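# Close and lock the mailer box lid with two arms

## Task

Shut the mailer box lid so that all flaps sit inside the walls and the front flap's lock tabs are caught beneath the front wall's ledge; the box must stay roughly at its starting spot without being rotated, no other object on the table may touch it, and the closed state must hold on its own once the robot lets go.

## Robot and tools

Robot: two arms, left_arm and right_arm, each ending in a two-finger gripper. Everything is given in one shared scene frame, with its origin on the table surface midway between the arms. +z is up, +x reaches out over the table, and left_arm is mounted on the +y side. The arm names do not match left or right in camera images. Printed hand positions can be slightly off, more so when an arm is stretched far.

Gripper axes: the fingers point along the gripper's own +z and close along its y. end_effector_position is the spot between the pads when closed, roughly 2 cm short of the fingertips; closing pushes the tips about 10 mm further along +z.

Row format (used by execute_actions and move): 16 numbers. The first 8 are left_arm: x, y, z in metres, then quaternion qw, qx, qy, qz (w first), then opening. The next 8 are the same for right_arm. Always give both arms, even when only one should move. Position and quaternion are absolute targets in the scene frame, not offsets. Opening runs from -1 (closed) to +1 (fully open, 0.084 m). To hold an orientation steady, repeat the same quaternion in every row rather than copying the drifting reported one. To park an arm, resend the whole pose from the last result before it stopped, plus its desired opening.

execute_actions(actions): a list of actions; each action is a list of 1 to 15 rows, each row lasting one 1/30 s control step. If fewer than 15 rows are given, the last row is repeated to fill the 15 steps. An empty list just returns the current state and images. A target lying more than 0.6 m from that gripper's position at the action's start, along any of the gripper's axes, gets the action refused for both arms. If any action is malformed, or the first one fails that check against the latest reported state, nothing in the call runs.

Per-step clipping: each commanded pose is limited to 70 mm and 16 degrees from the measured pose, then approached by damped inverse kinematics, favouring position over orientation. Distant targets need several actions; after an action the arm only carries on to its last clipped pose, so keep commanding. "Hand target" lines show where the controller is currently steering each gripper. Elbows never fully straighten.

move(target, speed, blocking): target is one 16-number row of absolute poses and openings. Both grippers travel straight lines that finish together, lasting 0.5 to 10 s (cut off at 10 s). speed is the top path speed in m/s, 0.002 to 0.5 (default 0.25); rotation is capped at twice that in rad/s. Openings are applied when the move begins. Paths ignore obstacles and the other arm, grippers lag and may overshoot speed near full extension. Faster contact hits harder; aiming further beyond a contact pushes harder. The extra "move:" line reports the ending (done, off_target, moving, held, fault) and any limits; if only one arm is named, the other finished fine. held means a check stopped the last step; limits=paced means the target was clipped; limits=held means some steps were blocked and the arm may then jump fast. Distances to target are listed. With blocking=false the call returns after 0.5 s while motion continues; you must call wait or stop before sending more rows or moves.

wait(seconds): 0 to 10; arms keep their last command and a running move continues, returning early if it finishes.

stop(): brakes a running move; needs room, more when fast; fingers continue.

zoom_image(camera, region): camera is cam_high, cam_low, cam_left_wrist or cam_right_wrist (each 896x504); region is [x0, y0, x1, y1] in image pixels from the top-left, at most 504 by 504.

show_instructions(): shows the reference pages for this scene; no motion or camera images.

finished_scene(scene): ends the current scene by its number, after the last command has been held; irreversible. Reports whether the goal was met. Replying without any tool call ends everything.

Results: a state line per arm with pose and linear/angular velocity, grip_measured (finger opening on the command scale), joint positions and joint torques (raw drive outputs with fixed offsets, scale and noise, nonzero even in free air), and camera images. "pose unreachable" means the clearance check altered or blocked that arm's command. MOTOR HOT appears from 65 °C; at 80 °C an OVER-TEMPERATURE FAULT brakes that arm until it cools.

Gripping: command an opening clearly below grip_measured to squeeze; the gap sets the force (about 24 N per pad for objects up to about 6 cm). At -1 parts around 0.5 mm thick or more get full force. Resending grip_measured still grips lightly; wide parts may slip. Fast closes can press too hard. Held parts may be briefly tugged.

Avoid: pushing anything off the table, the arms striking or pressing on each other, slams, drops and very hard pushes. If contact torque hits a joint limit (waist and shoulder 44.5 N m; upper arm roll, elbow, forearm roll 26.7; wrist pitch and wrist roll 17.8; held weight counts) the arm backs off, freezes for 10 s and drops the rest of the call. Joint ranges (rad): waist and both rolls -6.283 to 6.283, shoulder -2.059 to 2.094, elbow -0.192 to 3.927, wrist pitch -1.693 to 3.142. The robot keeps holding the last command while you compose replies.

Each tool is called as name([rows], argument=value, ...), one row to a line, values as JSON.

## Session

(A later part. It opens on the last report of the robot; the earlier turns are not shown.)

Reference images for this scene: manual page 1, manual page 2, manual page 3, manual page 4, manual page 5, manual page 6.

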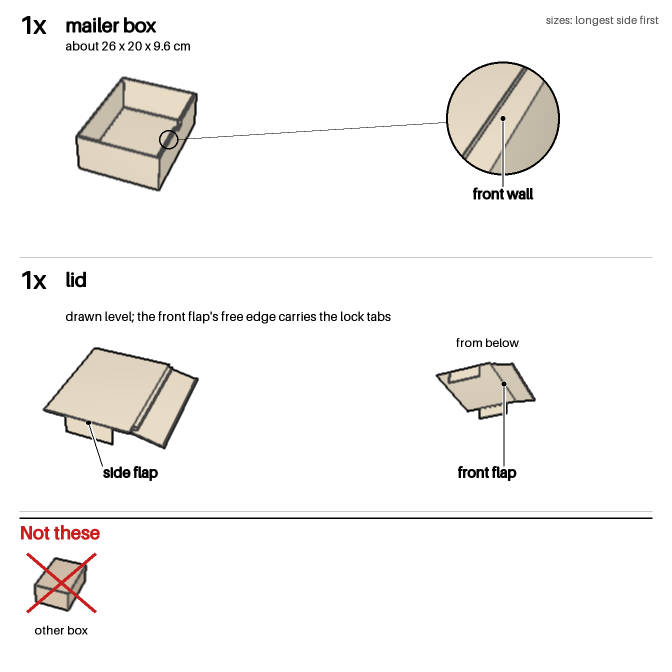

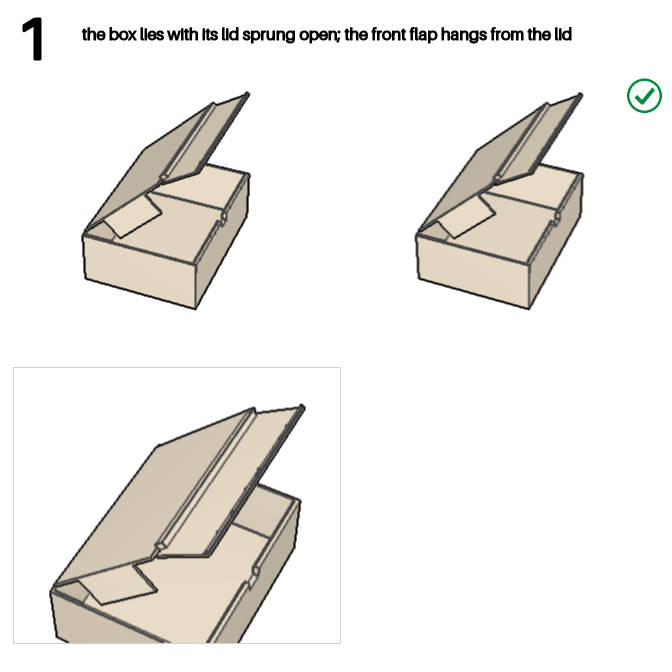

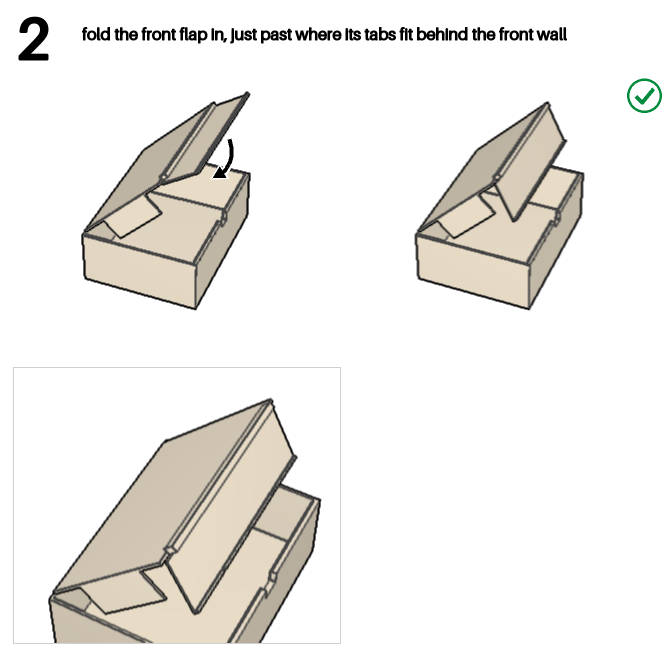

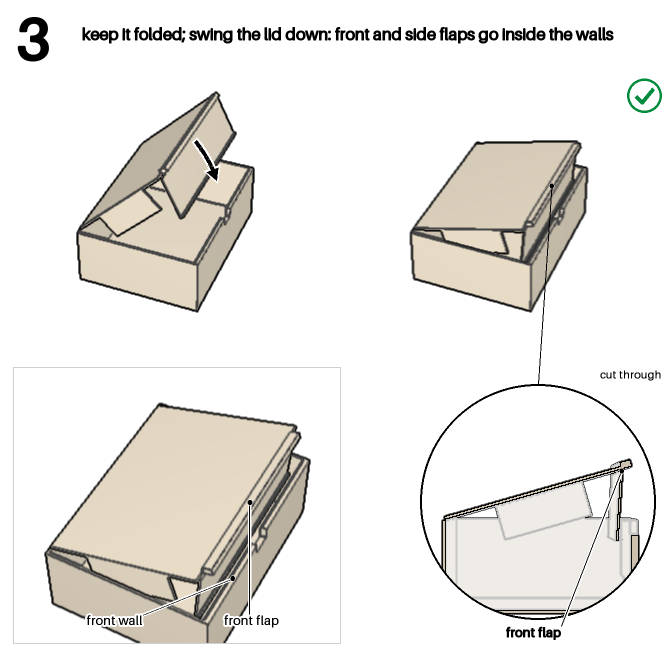

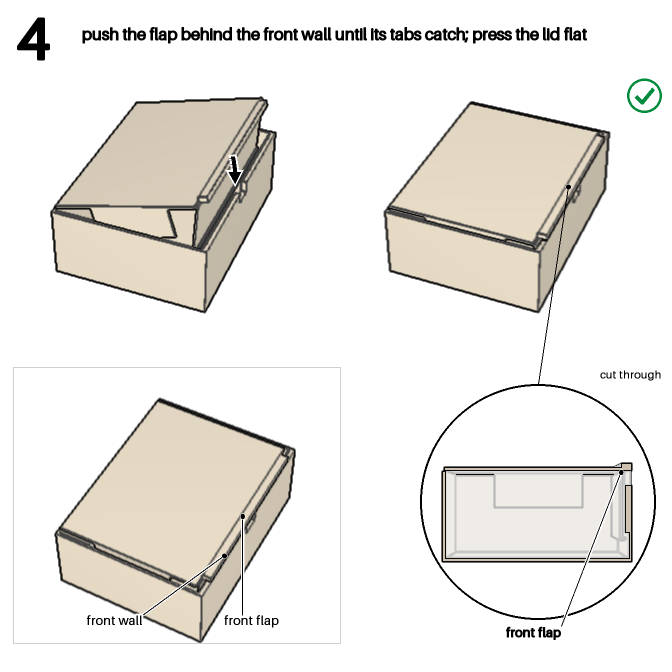

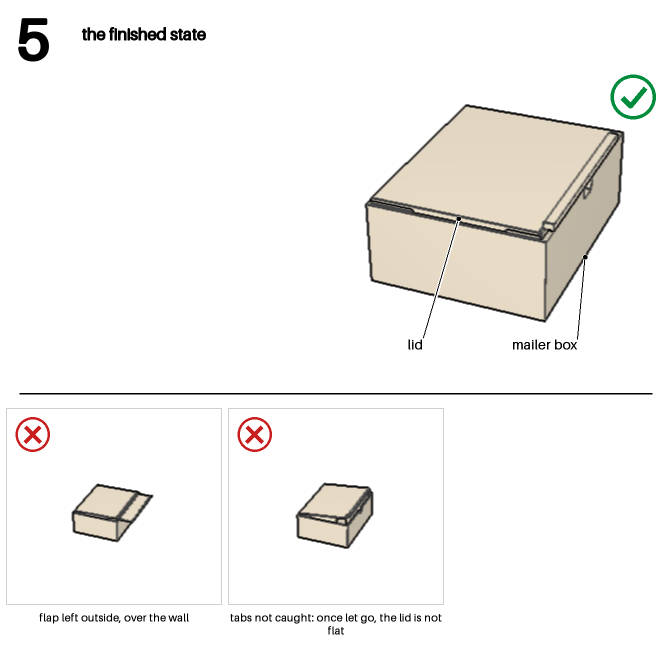

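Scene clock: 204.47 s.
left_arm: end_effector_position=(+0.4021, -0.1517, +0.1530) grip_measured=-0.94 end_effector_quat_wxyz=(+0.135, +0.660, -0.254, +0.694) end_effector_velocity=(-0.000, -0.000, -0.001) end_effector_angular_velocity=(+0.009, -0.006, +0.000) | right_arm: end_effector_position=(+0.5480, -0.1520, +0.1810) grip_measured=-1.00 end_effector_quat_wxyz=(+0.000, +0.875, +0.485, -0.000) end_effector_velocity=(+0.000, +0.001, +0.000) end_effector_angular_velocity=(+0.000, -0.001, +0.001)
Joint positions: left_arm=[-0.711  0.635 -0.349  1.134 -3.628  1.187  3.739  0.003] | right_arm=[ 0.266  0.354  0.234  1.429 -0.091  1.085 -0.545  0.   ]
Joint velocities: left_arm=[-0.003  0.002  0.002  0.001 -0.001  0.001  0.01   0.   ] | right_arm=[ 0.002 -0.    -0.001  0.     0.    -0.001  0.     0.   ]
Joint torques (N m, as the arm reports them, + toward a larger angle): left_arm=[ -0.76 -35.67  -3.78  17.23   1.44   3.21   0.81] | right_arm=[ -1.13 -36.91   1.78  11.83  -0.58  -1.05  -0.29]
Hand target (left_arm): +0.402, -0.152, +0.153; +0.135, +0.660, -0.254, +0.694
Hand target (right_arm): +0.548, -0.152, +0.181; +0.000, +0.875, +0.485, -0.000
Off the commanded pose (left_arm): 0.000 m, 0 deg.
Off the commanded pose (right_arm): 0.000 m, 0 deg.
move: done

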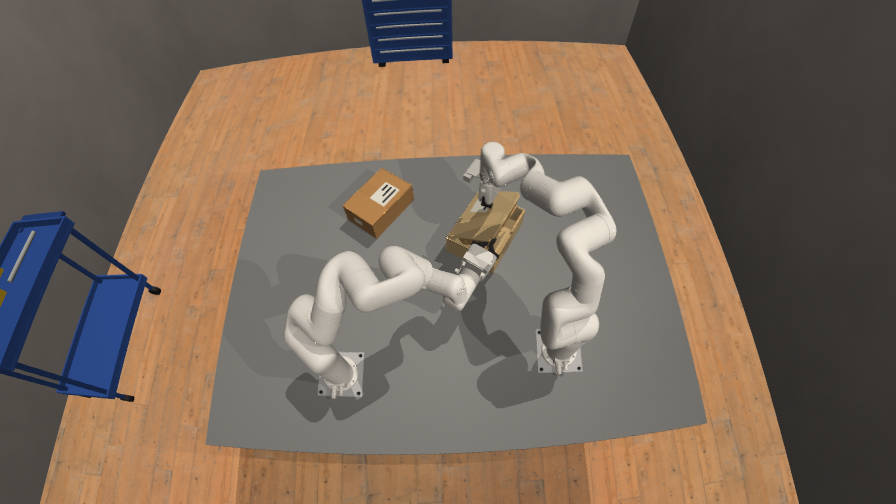

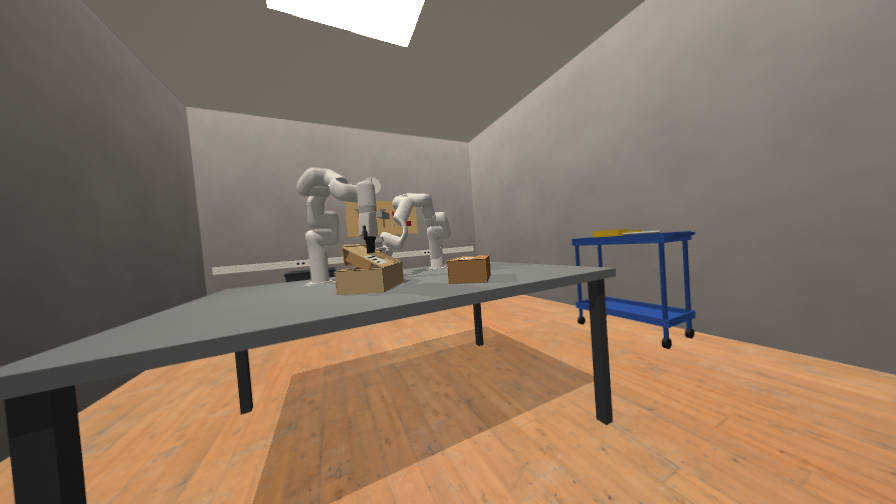

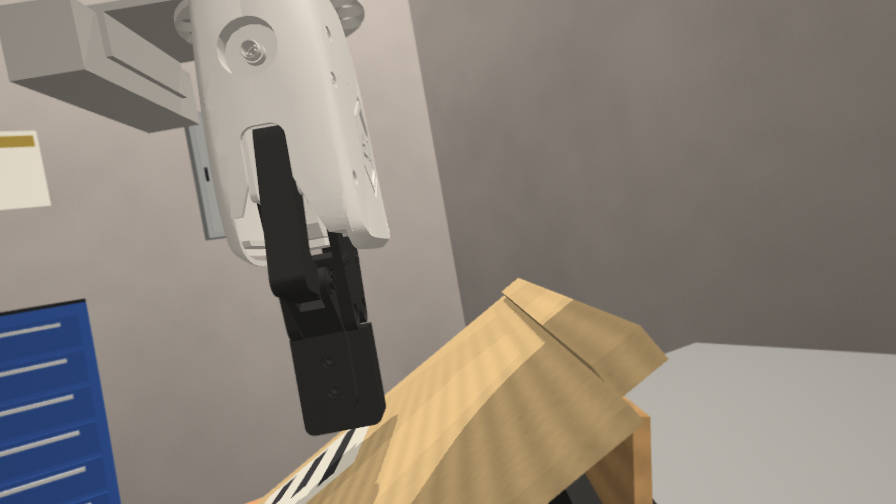

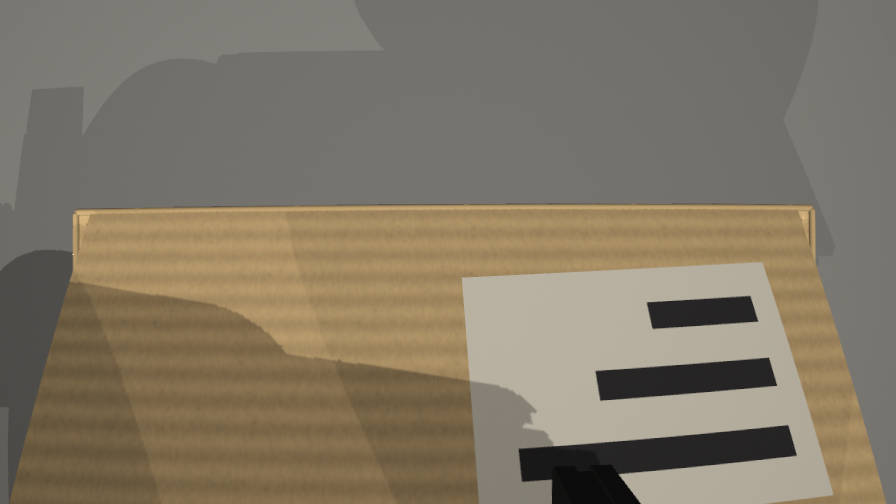

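move(target=[0.393,-0.166,0.118,0.135,0.660,-0.254,0.694,-1,0.548,-0.152,0.157,0,0.875,0.485,0,-1], speed=0.05)

zoom_image(camera="cam_high", region=[420,160,560,280])

zoom_image(camera="cam_low", region=[310,200,430,310])

Scene clock: 220.23 s.
left_arm: end_effector_position=(+0.3935, -0.1654, +0.1184) grip_measured=-0.94 end_effector_quat_wxyz=(+0.135, +0.660, -0.254, +0.694) end_effector_velocity=(-0.000, -0.001, -0.002) end_effector_angular_velocity=(+0.000, +0.001, -0.000) | right_arm: end_effector_position=(+0.5480, -0.1520, +0.1573) grip_measured=-1.00 end_effector_quat_wxyz=(+0.000, +0.875, +0.485, +0.000) end_effector_velocity=(+0.000, -0.000, -0.001) end_effector_angular_velocity=(-0.001, -0.000, +0.000)
Joint positions: left_arm=[-0.747  0.743 -0.347  1.188 -3.625  1.25   3.741  0.003] | right_arm=[ 0.268  0.379  0.231  1.393 -0.099  1.025 -0.54   0.   ]
Joint velocities: left_arm=[-0.002  0.006  0.     0.004  0.     0.002  0.    -0.   ] | right_arm=[ 0.001  0.001 -0.001 -0.001 -0.001 -0.003  0.     0.   ]
Joint torques (N m, as the arm reports them, + toward a larger angle): left_arm=[ -2.1  -35.63  -6.69  15.07   1.77   2.21   0.25] | right_arm=[ -1.48 -36.92   1.79  11.81  -0.54  -1.03  -0.3 ]
Hand target (left_arm): +0.393, -0.166, +0.118; +0.135, +0.660, -0.254, +0.694
Hand target (right_arm): +0.548, -0.152, +0.157; +0.000, +0.875, +0.485, -0.000
Off the commanded pose (left_arm): 0.001 m, 0 deg.
Off the commanded pose (right_arm): 0.000 m, 0 deg.
move: done

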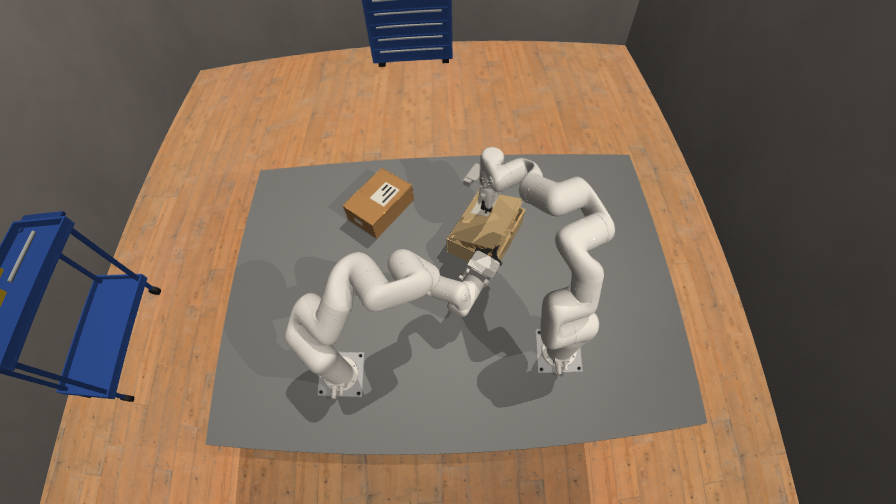

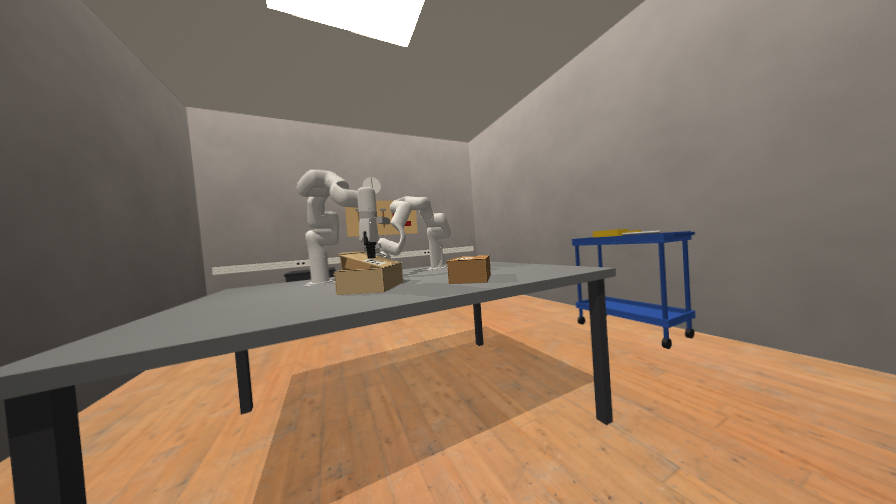

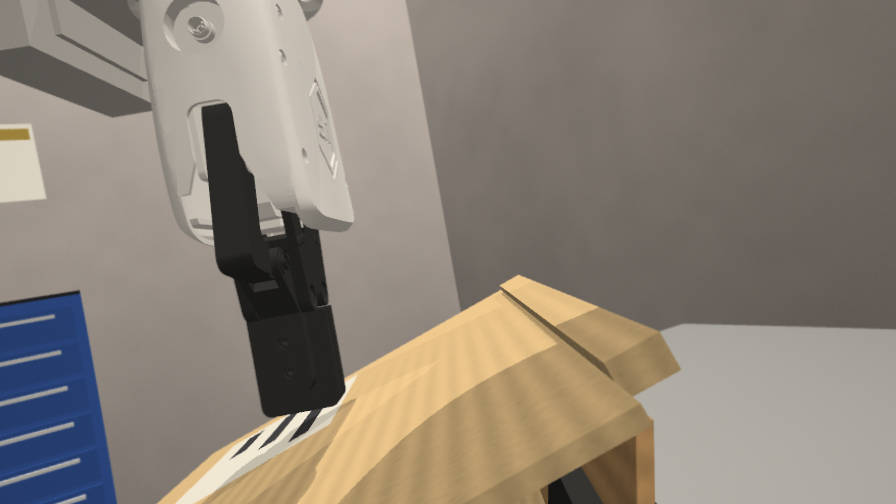

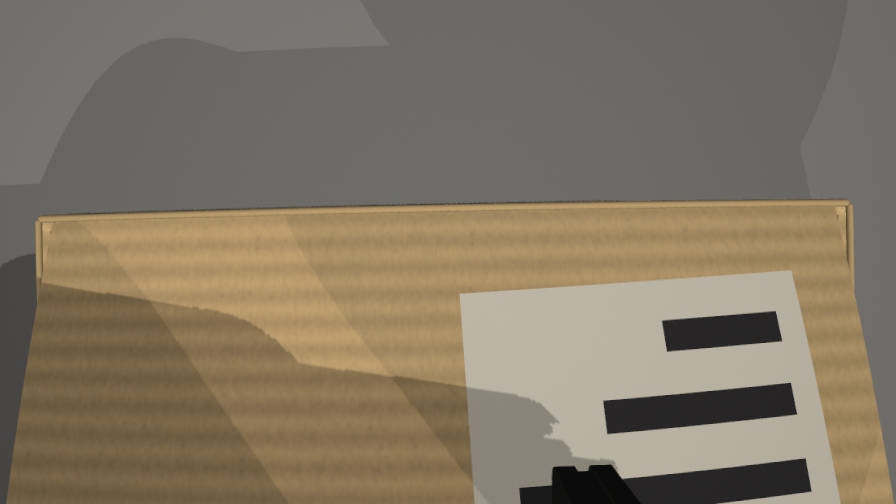

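Region (420, 160, 560, 280) of cam_high's 896x504 image, scaled by 3.600, with more detail than that image has; it fills the top 432 rows of this view, and the rest is white.

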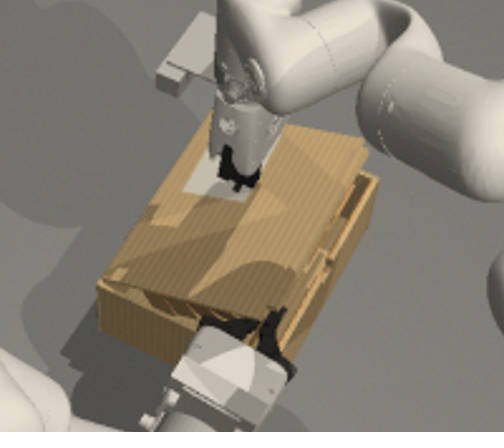

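Region (310, 200, 430, 310) of cam_low's 896x504 image, scaled by 4.200, with more detail than that image has; it fills the top 462 rows of this view, and the rest is white.

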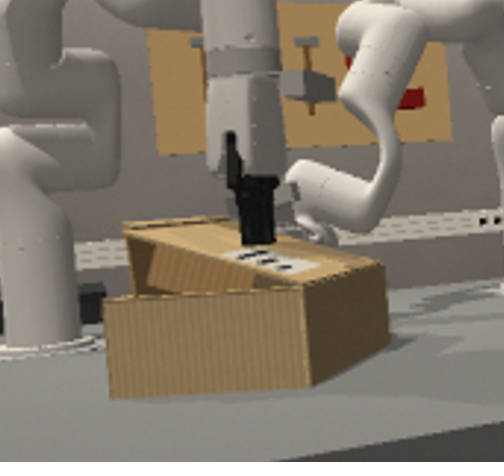

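move(target=[0.393,-0.166,0.118,0.135,0.660,-0.254,0.694,-1,0.504,-0.204,0.180,0,0.875,0.485,0,-1], speed=0.1)

move(target=[0.393,-0.166,0.115,0.135,0.660,-0.254,0.694,-1,0.504,-0.204,0.166,0,0.875,0.485,0,-1], speed=0.03)

Scene clock: 231.60 s.
left_arm: end_effector_position=(+0.3929, -0.1660, +0.1179) grip_measured=-0.94 end_effector_quat_wxyz=(+0.135, +0.660, -0.254, +0.694) end_effector_velocity=(-0.001, -0.001, -0.001) end_effector_angular_velocity=(+0.001, +0.001, -0.002) | right_arm: end_effector_position=(+0.5040, -0.2036, +0.1797) grip_measured=-1.00 end_effector_quat_wxyz=(-0.000, +0.875, +0.485, -0.000) end_effector_velocity=(-0.001, -0.002, +0.001) end_effector_angular_velocity=(+0.001, -0.001, -0.000)
Joint positions: left_arm=[-0.748  0.744 -0.348  1.188 -3.625  1.25   3.74   0.003] | right_arm=[ 0.201  0.157  0.218  1.161 -0.04   1.008 -0.637  0.   ]
Joint velocities: left_arm=[-0.002  0.001  0.     0.     0.    -0.001 -0.     0.   ] | right_arm=[-0.003 -0.008 -0.    -0.007  0.003 -0.    -0.004  0.   ]
Joint torques (N m, as the arm reports them, + toward a larger angle): left_arm=[ -2.04 -35.4   -6.68  15.29   1.95   2.34   0.33] | right_arm=[ -1.18 -30.46   0.72  11.8   -0.5   -0.94  -0.35]
Hand target (left_arm): +0.393, -0.166, +0.118; +0.135, +0.660, -0.254, +0.694
Hand target (right_arm): +0.504, -0.204, +0.180; -0.000, +0.875, +0.485, +0.000
Off the commanded pose (left_arm): 0.000 m, 0 deg.
Off the commanded pose (right_arm): 0.000 m, 0 deg.
move: done

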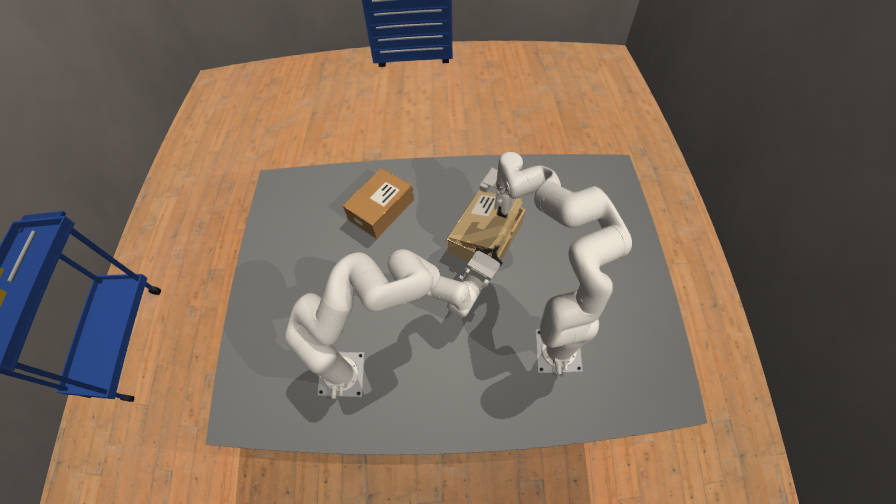

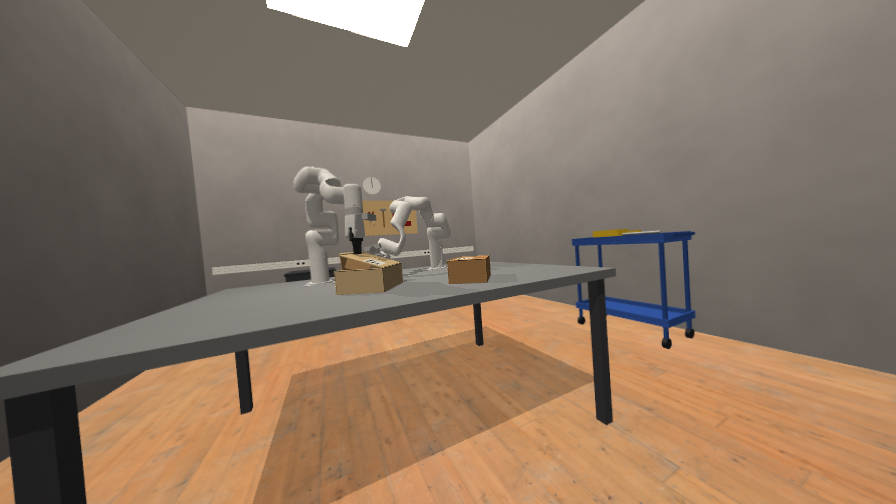

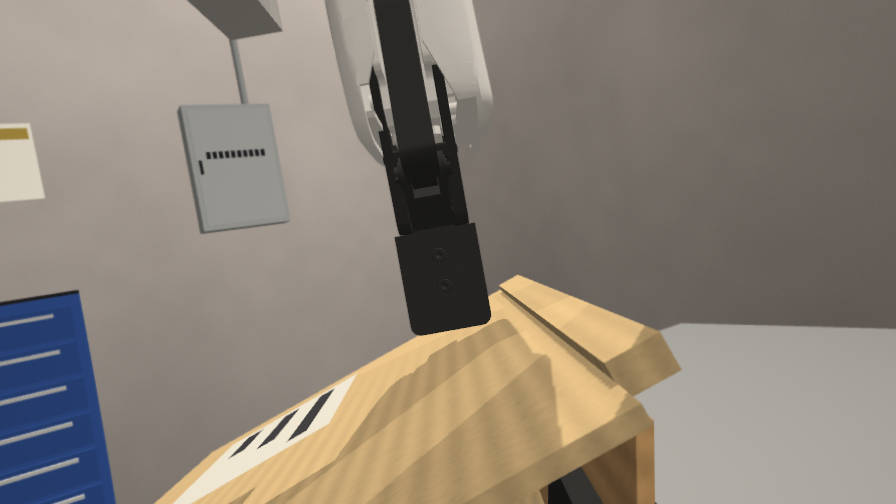

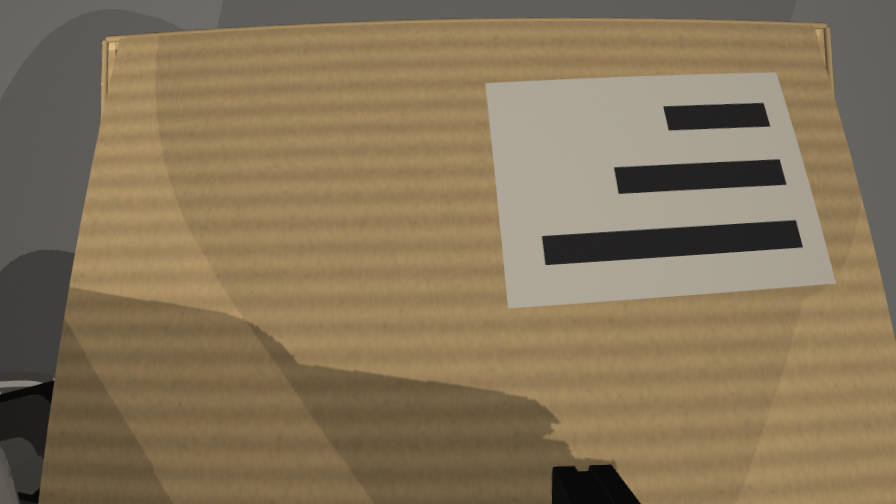

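Scene clock: 232.37 s.
left_arm: end_effector_position=(+0.3919, -0.1656, +0.1127) grip_measured=-0.94 end_effector_quat_wxyz=(+0.135, +0.661, -0.255, +0.692) end_effector_velocity=(+0.000, -0.001, +0.000) end_effector_angular_velocity=(-0.002, -0.002, +0.000) | right_arm: end_effector_position=(+0.5051, -0.2031, +0.1685) grip_measured=-1.00 end_effector_quat_wxyz=(+0.001, +0.874, +0.485, +0.003) end_effector_velocity=(-0.000, -0.000, -0.004) end_effector_angular_velocity=(+0.000, +0.001, -0.002)
Joint positions: left_arm=[-0.75   0.753 -0.346  1.189 -3.622  1.253  3.738  0.003] | right_arm=[ 0.201  0.171  0.218  1.143 -0.045  0.972 -0.634  0.   ]
Joint velocities: left_arm=[-0.002  0.001  0.001  0.002 -0.     0.002 -0.001  0.   ] | right_arm=[-0.001  0.004 -0.001 -0.006 -0.001 -0.009  0.001  0.   ]
Joint torques (N m, as the arm reports them, + toward a larger angle): left_arm=[ -0.93 -43.64  -6.11  19.74   1.83   5.02   0.09] | right_arm=[ -2.23 -20.18  -1.17   7.36  -0.91  -0.31  -0.5 ]
Hand target (left_arm): +0.393, -0.166, +0.115; +0.135, +0.660, -0.254, +0.694
Hand target (right_arm): +0.504, -0.204, +0.166; +0.000, +0.875, +0.485, -0.000
Off the commanded pose (left_arm): 0.003 m, 0 deg.
Off the commanded pose (right_arm): 0.003 m, 0 deg.
move: done

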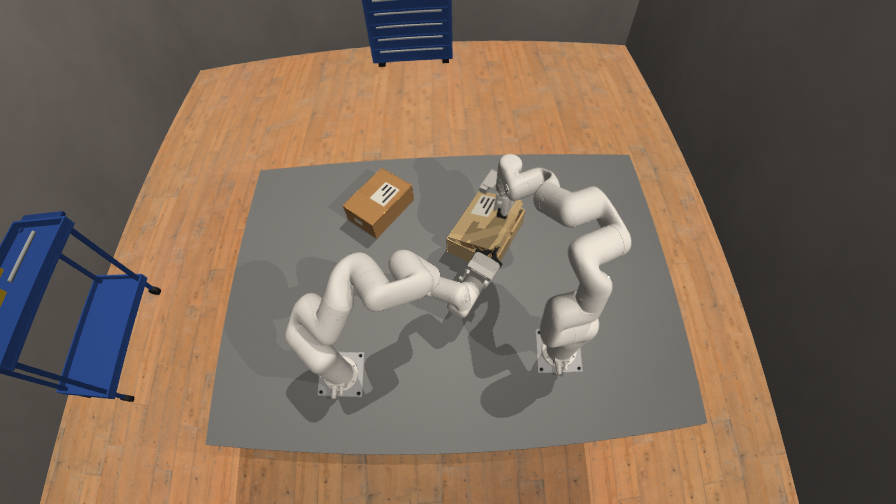

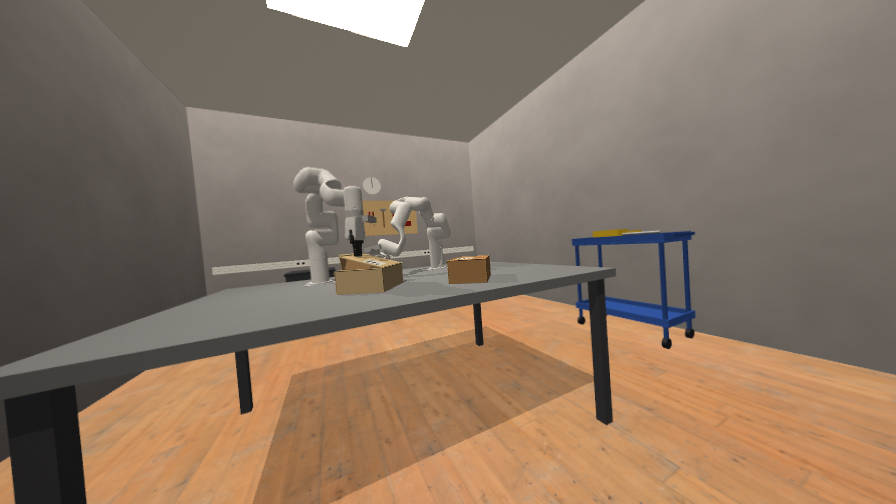

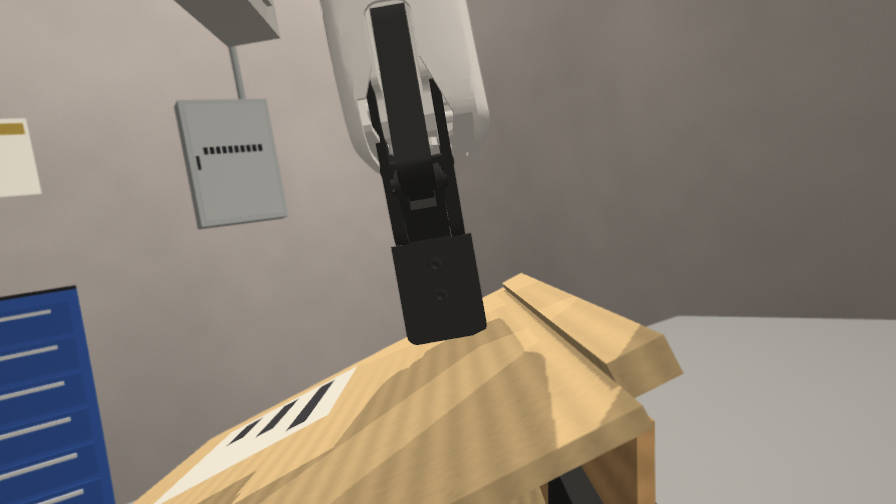

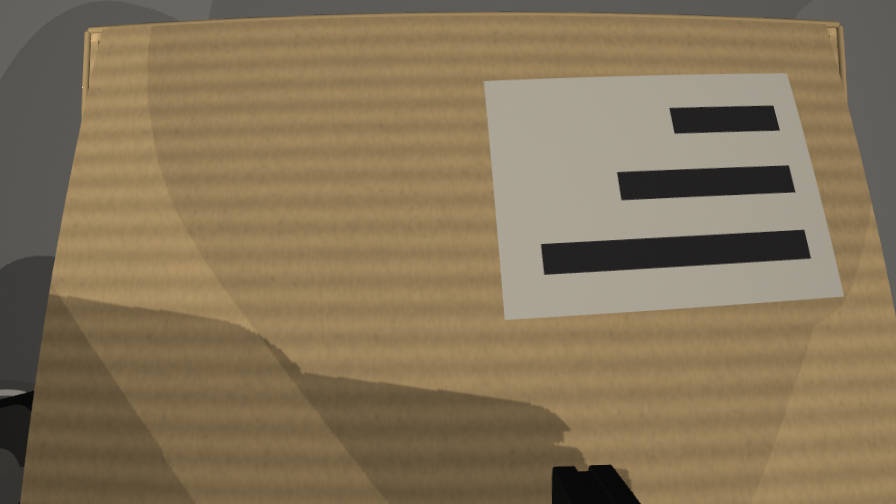

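execute_actions([
  [[0.393,-0.166,0.116,0.135,0.660,-0.254,0.694,-0.78,0.504,-0.204,0.168,0,0.875,0.485,0,-1]],
])

move(target=[0.325,-0.123,0.118,0.135,0.660,-0.254,0.694,-0.78,0.504,-0.204,0.166,0,0.875,0.485,0,-1], speed=0.05)

zoom_image(camera="cam_high", region=[420,160,560,280])

Scene clock: 242.50 s.
left_arm: end_effector_position=(+0.3940, -0.1670, +0.1196) grip_measured=-0.80 end_effector_quat_wxyz=(+0.136, +0.658, -0.252, +0.696) end_effector_velocity=(+0.001, +0.006, -0.013) end_effector_angular_velocity=(+0.019, +0.016, +0.005) | right_arm: end_effector_position=(+0.5029, -0.2051, +0.1658) grip_measured=-1.00 end_effector_quat_wxyz=(-0.000, +0.875, +0.484, -0.003) end_effector_velocity=(+0.007, +0.005, +0.012) end_effector_angular_velocity=(+0.009, -0.030, +0.005)
Joint positions: left_arm=[-0.748  0.746 -0.348  1.193 -3.622  1.255  3.739  0.009] | right_arm=[ 0.201  0.173  0.216  1.14  -0.044  0.977 -0.634  0.   ]
Joint velocities: left_arm=[ 0.005  0.011  0.003 -0.007 -0.002 -0.007  0.001 -0.   ] | right_arm=[ 0.001 -0.011  0.004  0.017 -0.    -0.003 -0.     0.   ]
Joint torques (N m, as the arm reports them, + toward a larger angle): left_arm=[  0.55 -34.84  -3.33  15.12   1.03   2.9    0.05] | right_arm=[ -1.07 -30.78   0.77  11.35  -0.7   -1.01  -0.4 ]
Hand target (left_arm): +0.393, -0.166, +0.116; +0.135, +0.660, -0.254, +0.694
Hand target (right_arm): +0.504, -0.204, +0.168; -0.000, +0.875, +0.485, +0.000
Off the commanded pose (left_arm): 0.004 m, 0 deg.
Off the commanded pose (right_arm): 0.003 m, 0 deg.

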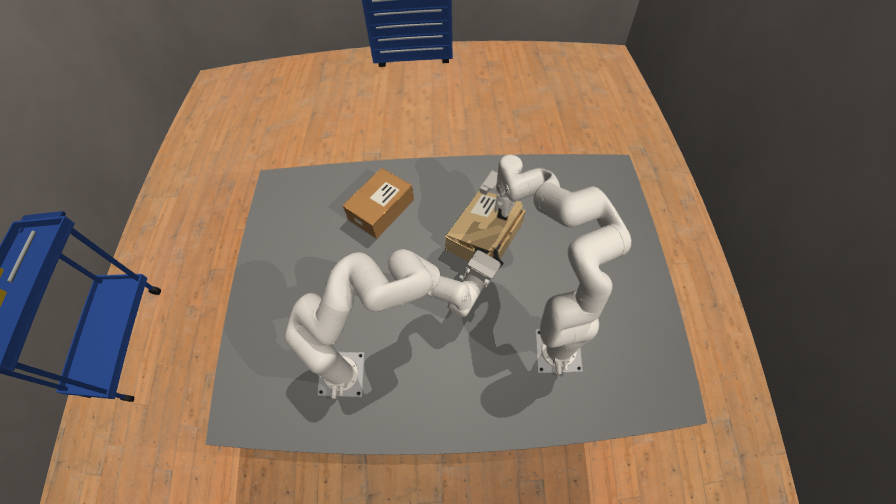

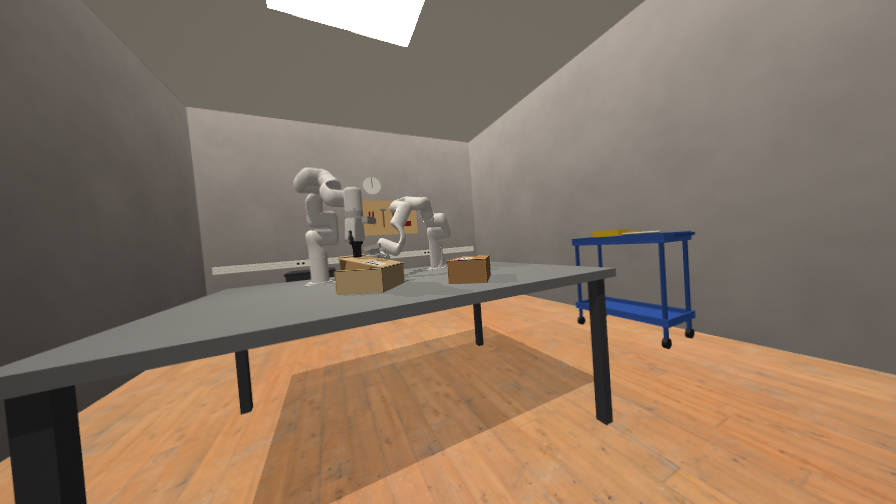

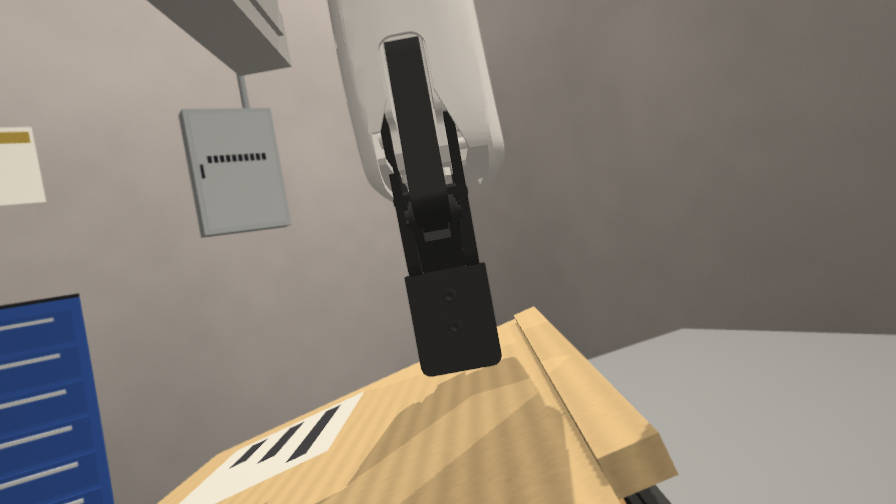

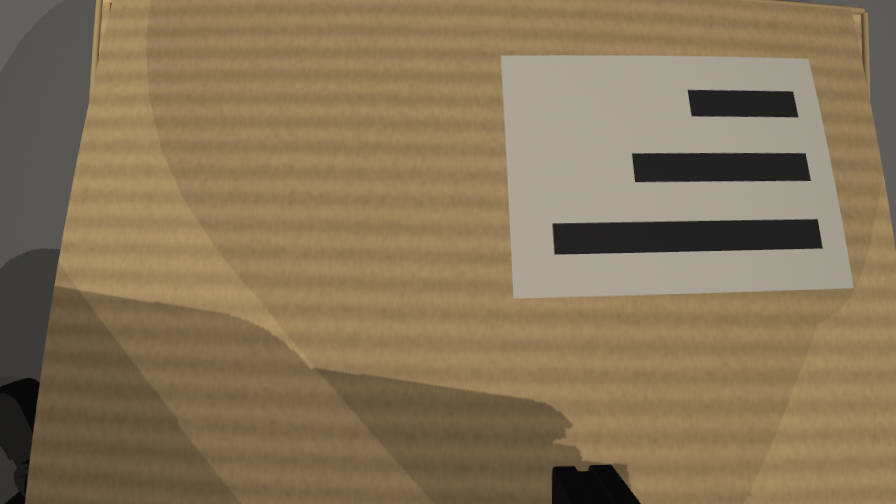

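Scene clock: 244.53 s.
left_arm: end_effector_position=(+0.3255, -0.1227, +0.1183) grip_measured=-0.80 end_effector_quat_wxyz=(+0.135, +0.660, -0.254, +0.694) end_effector_velocity=(-0.001, +0.002, +0.000) end_effector_angular_velocity=(-0.001, -0.001, +0.003) | right_arm: end_effector_position=(+0.5040, -0.2040, +0.1660) grip_measured=-1.00 end_effector_quat_wxyz=(+0.000, +0.875, +0.485, -0.000) end_effector_velocity=(+0.000, +0.000, +0.000) end_effector_angular_velocity=(-0.000, -0.001, +0.001)
Joint positions: left_arm=[-0.782  0.613 -0.396  0.916 -3.708  1.404  3.688  0.009] | right_arm=[ 0.201  0.173  0.217  1.14  -0.045  0.971 -0.634  0.   ]
Joint velocities: left_arm=[ 0.    -0.003 -0.002 -0.007 -0.004  0.006 -0.002 -0.   ] | right_arm=[ 0.002  0.    -0.001  0.    -0.001 -0.001  0.     0.   ]
Joint torques (N m, as the arm reports them, + toward a larger angle): left_arm=[ -1.02 -30.01  -4.42  12.9    1.41   2.64   0.02] | right_arm=[ -1.29 -31.09   0.63  11.48  -0.56  -0.87  -0.48]
Hand target (left_arm): +0.325, -0.123, +0.118; +0.135, +0.660, -0.254, +0.694
Hand target (right_arm): +0.504, -0.204, +0.166; +0.000, +0.875, +0.485, -0.000
Off the commanded pose (left_arm): 0.001 m, 0 deg.
Off the commanded pose (right_arm): 0.000 m, 0 deg.
move: done

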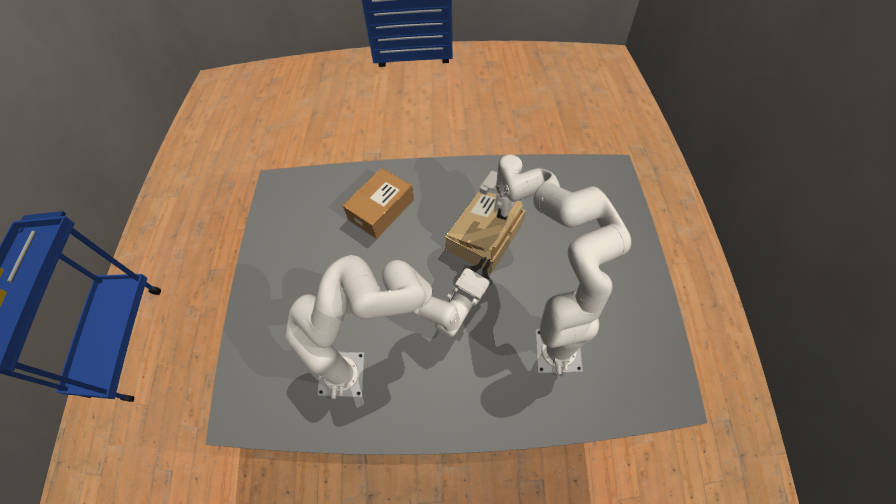

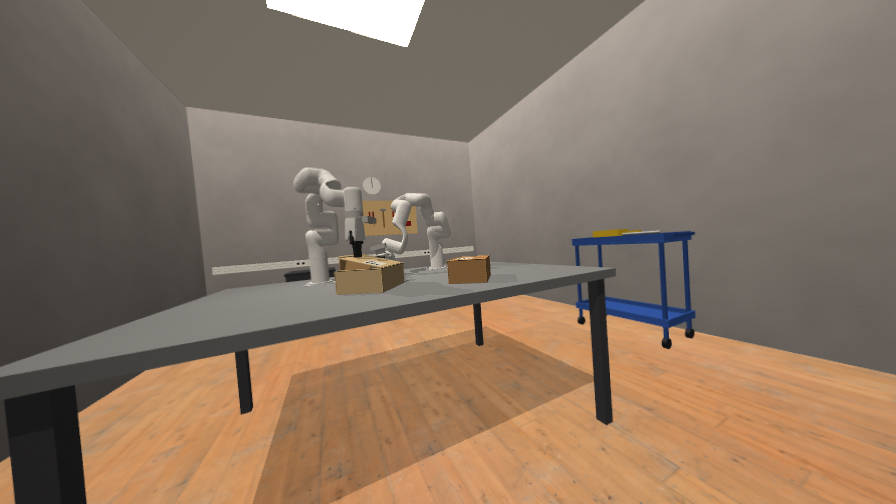

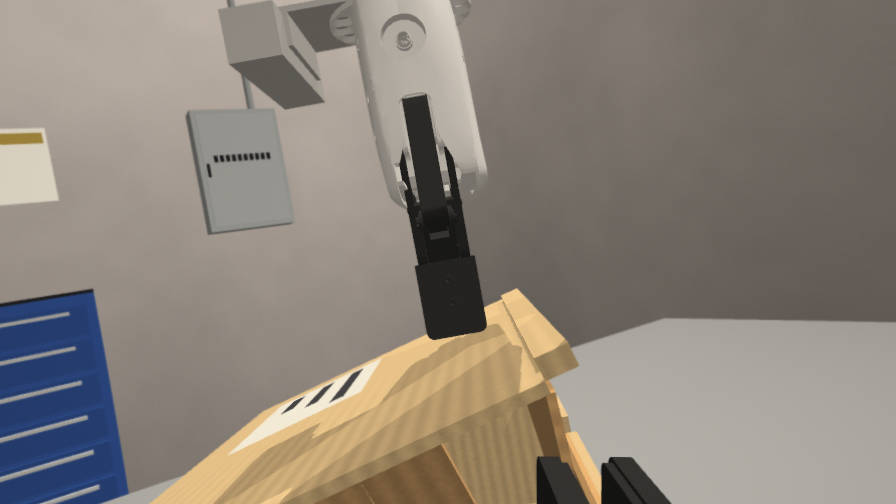

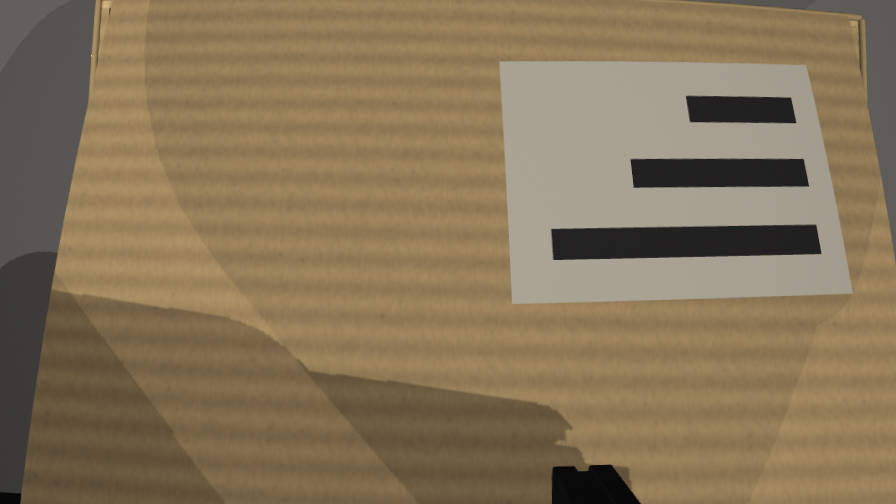

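Region (420, 160, 560, 280) of cam_high's 896x504 image, scaled by 3.600, with more detail than that image has; it fills the top 432 rows of this view, and the rest is white.

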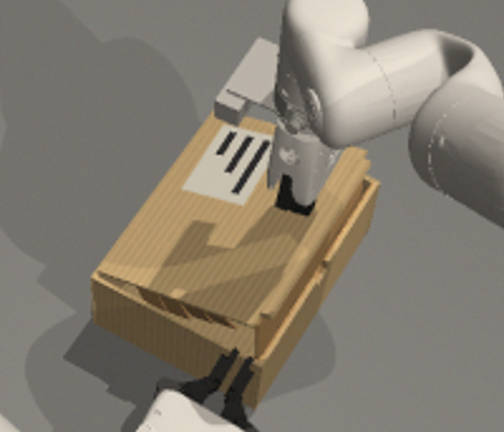

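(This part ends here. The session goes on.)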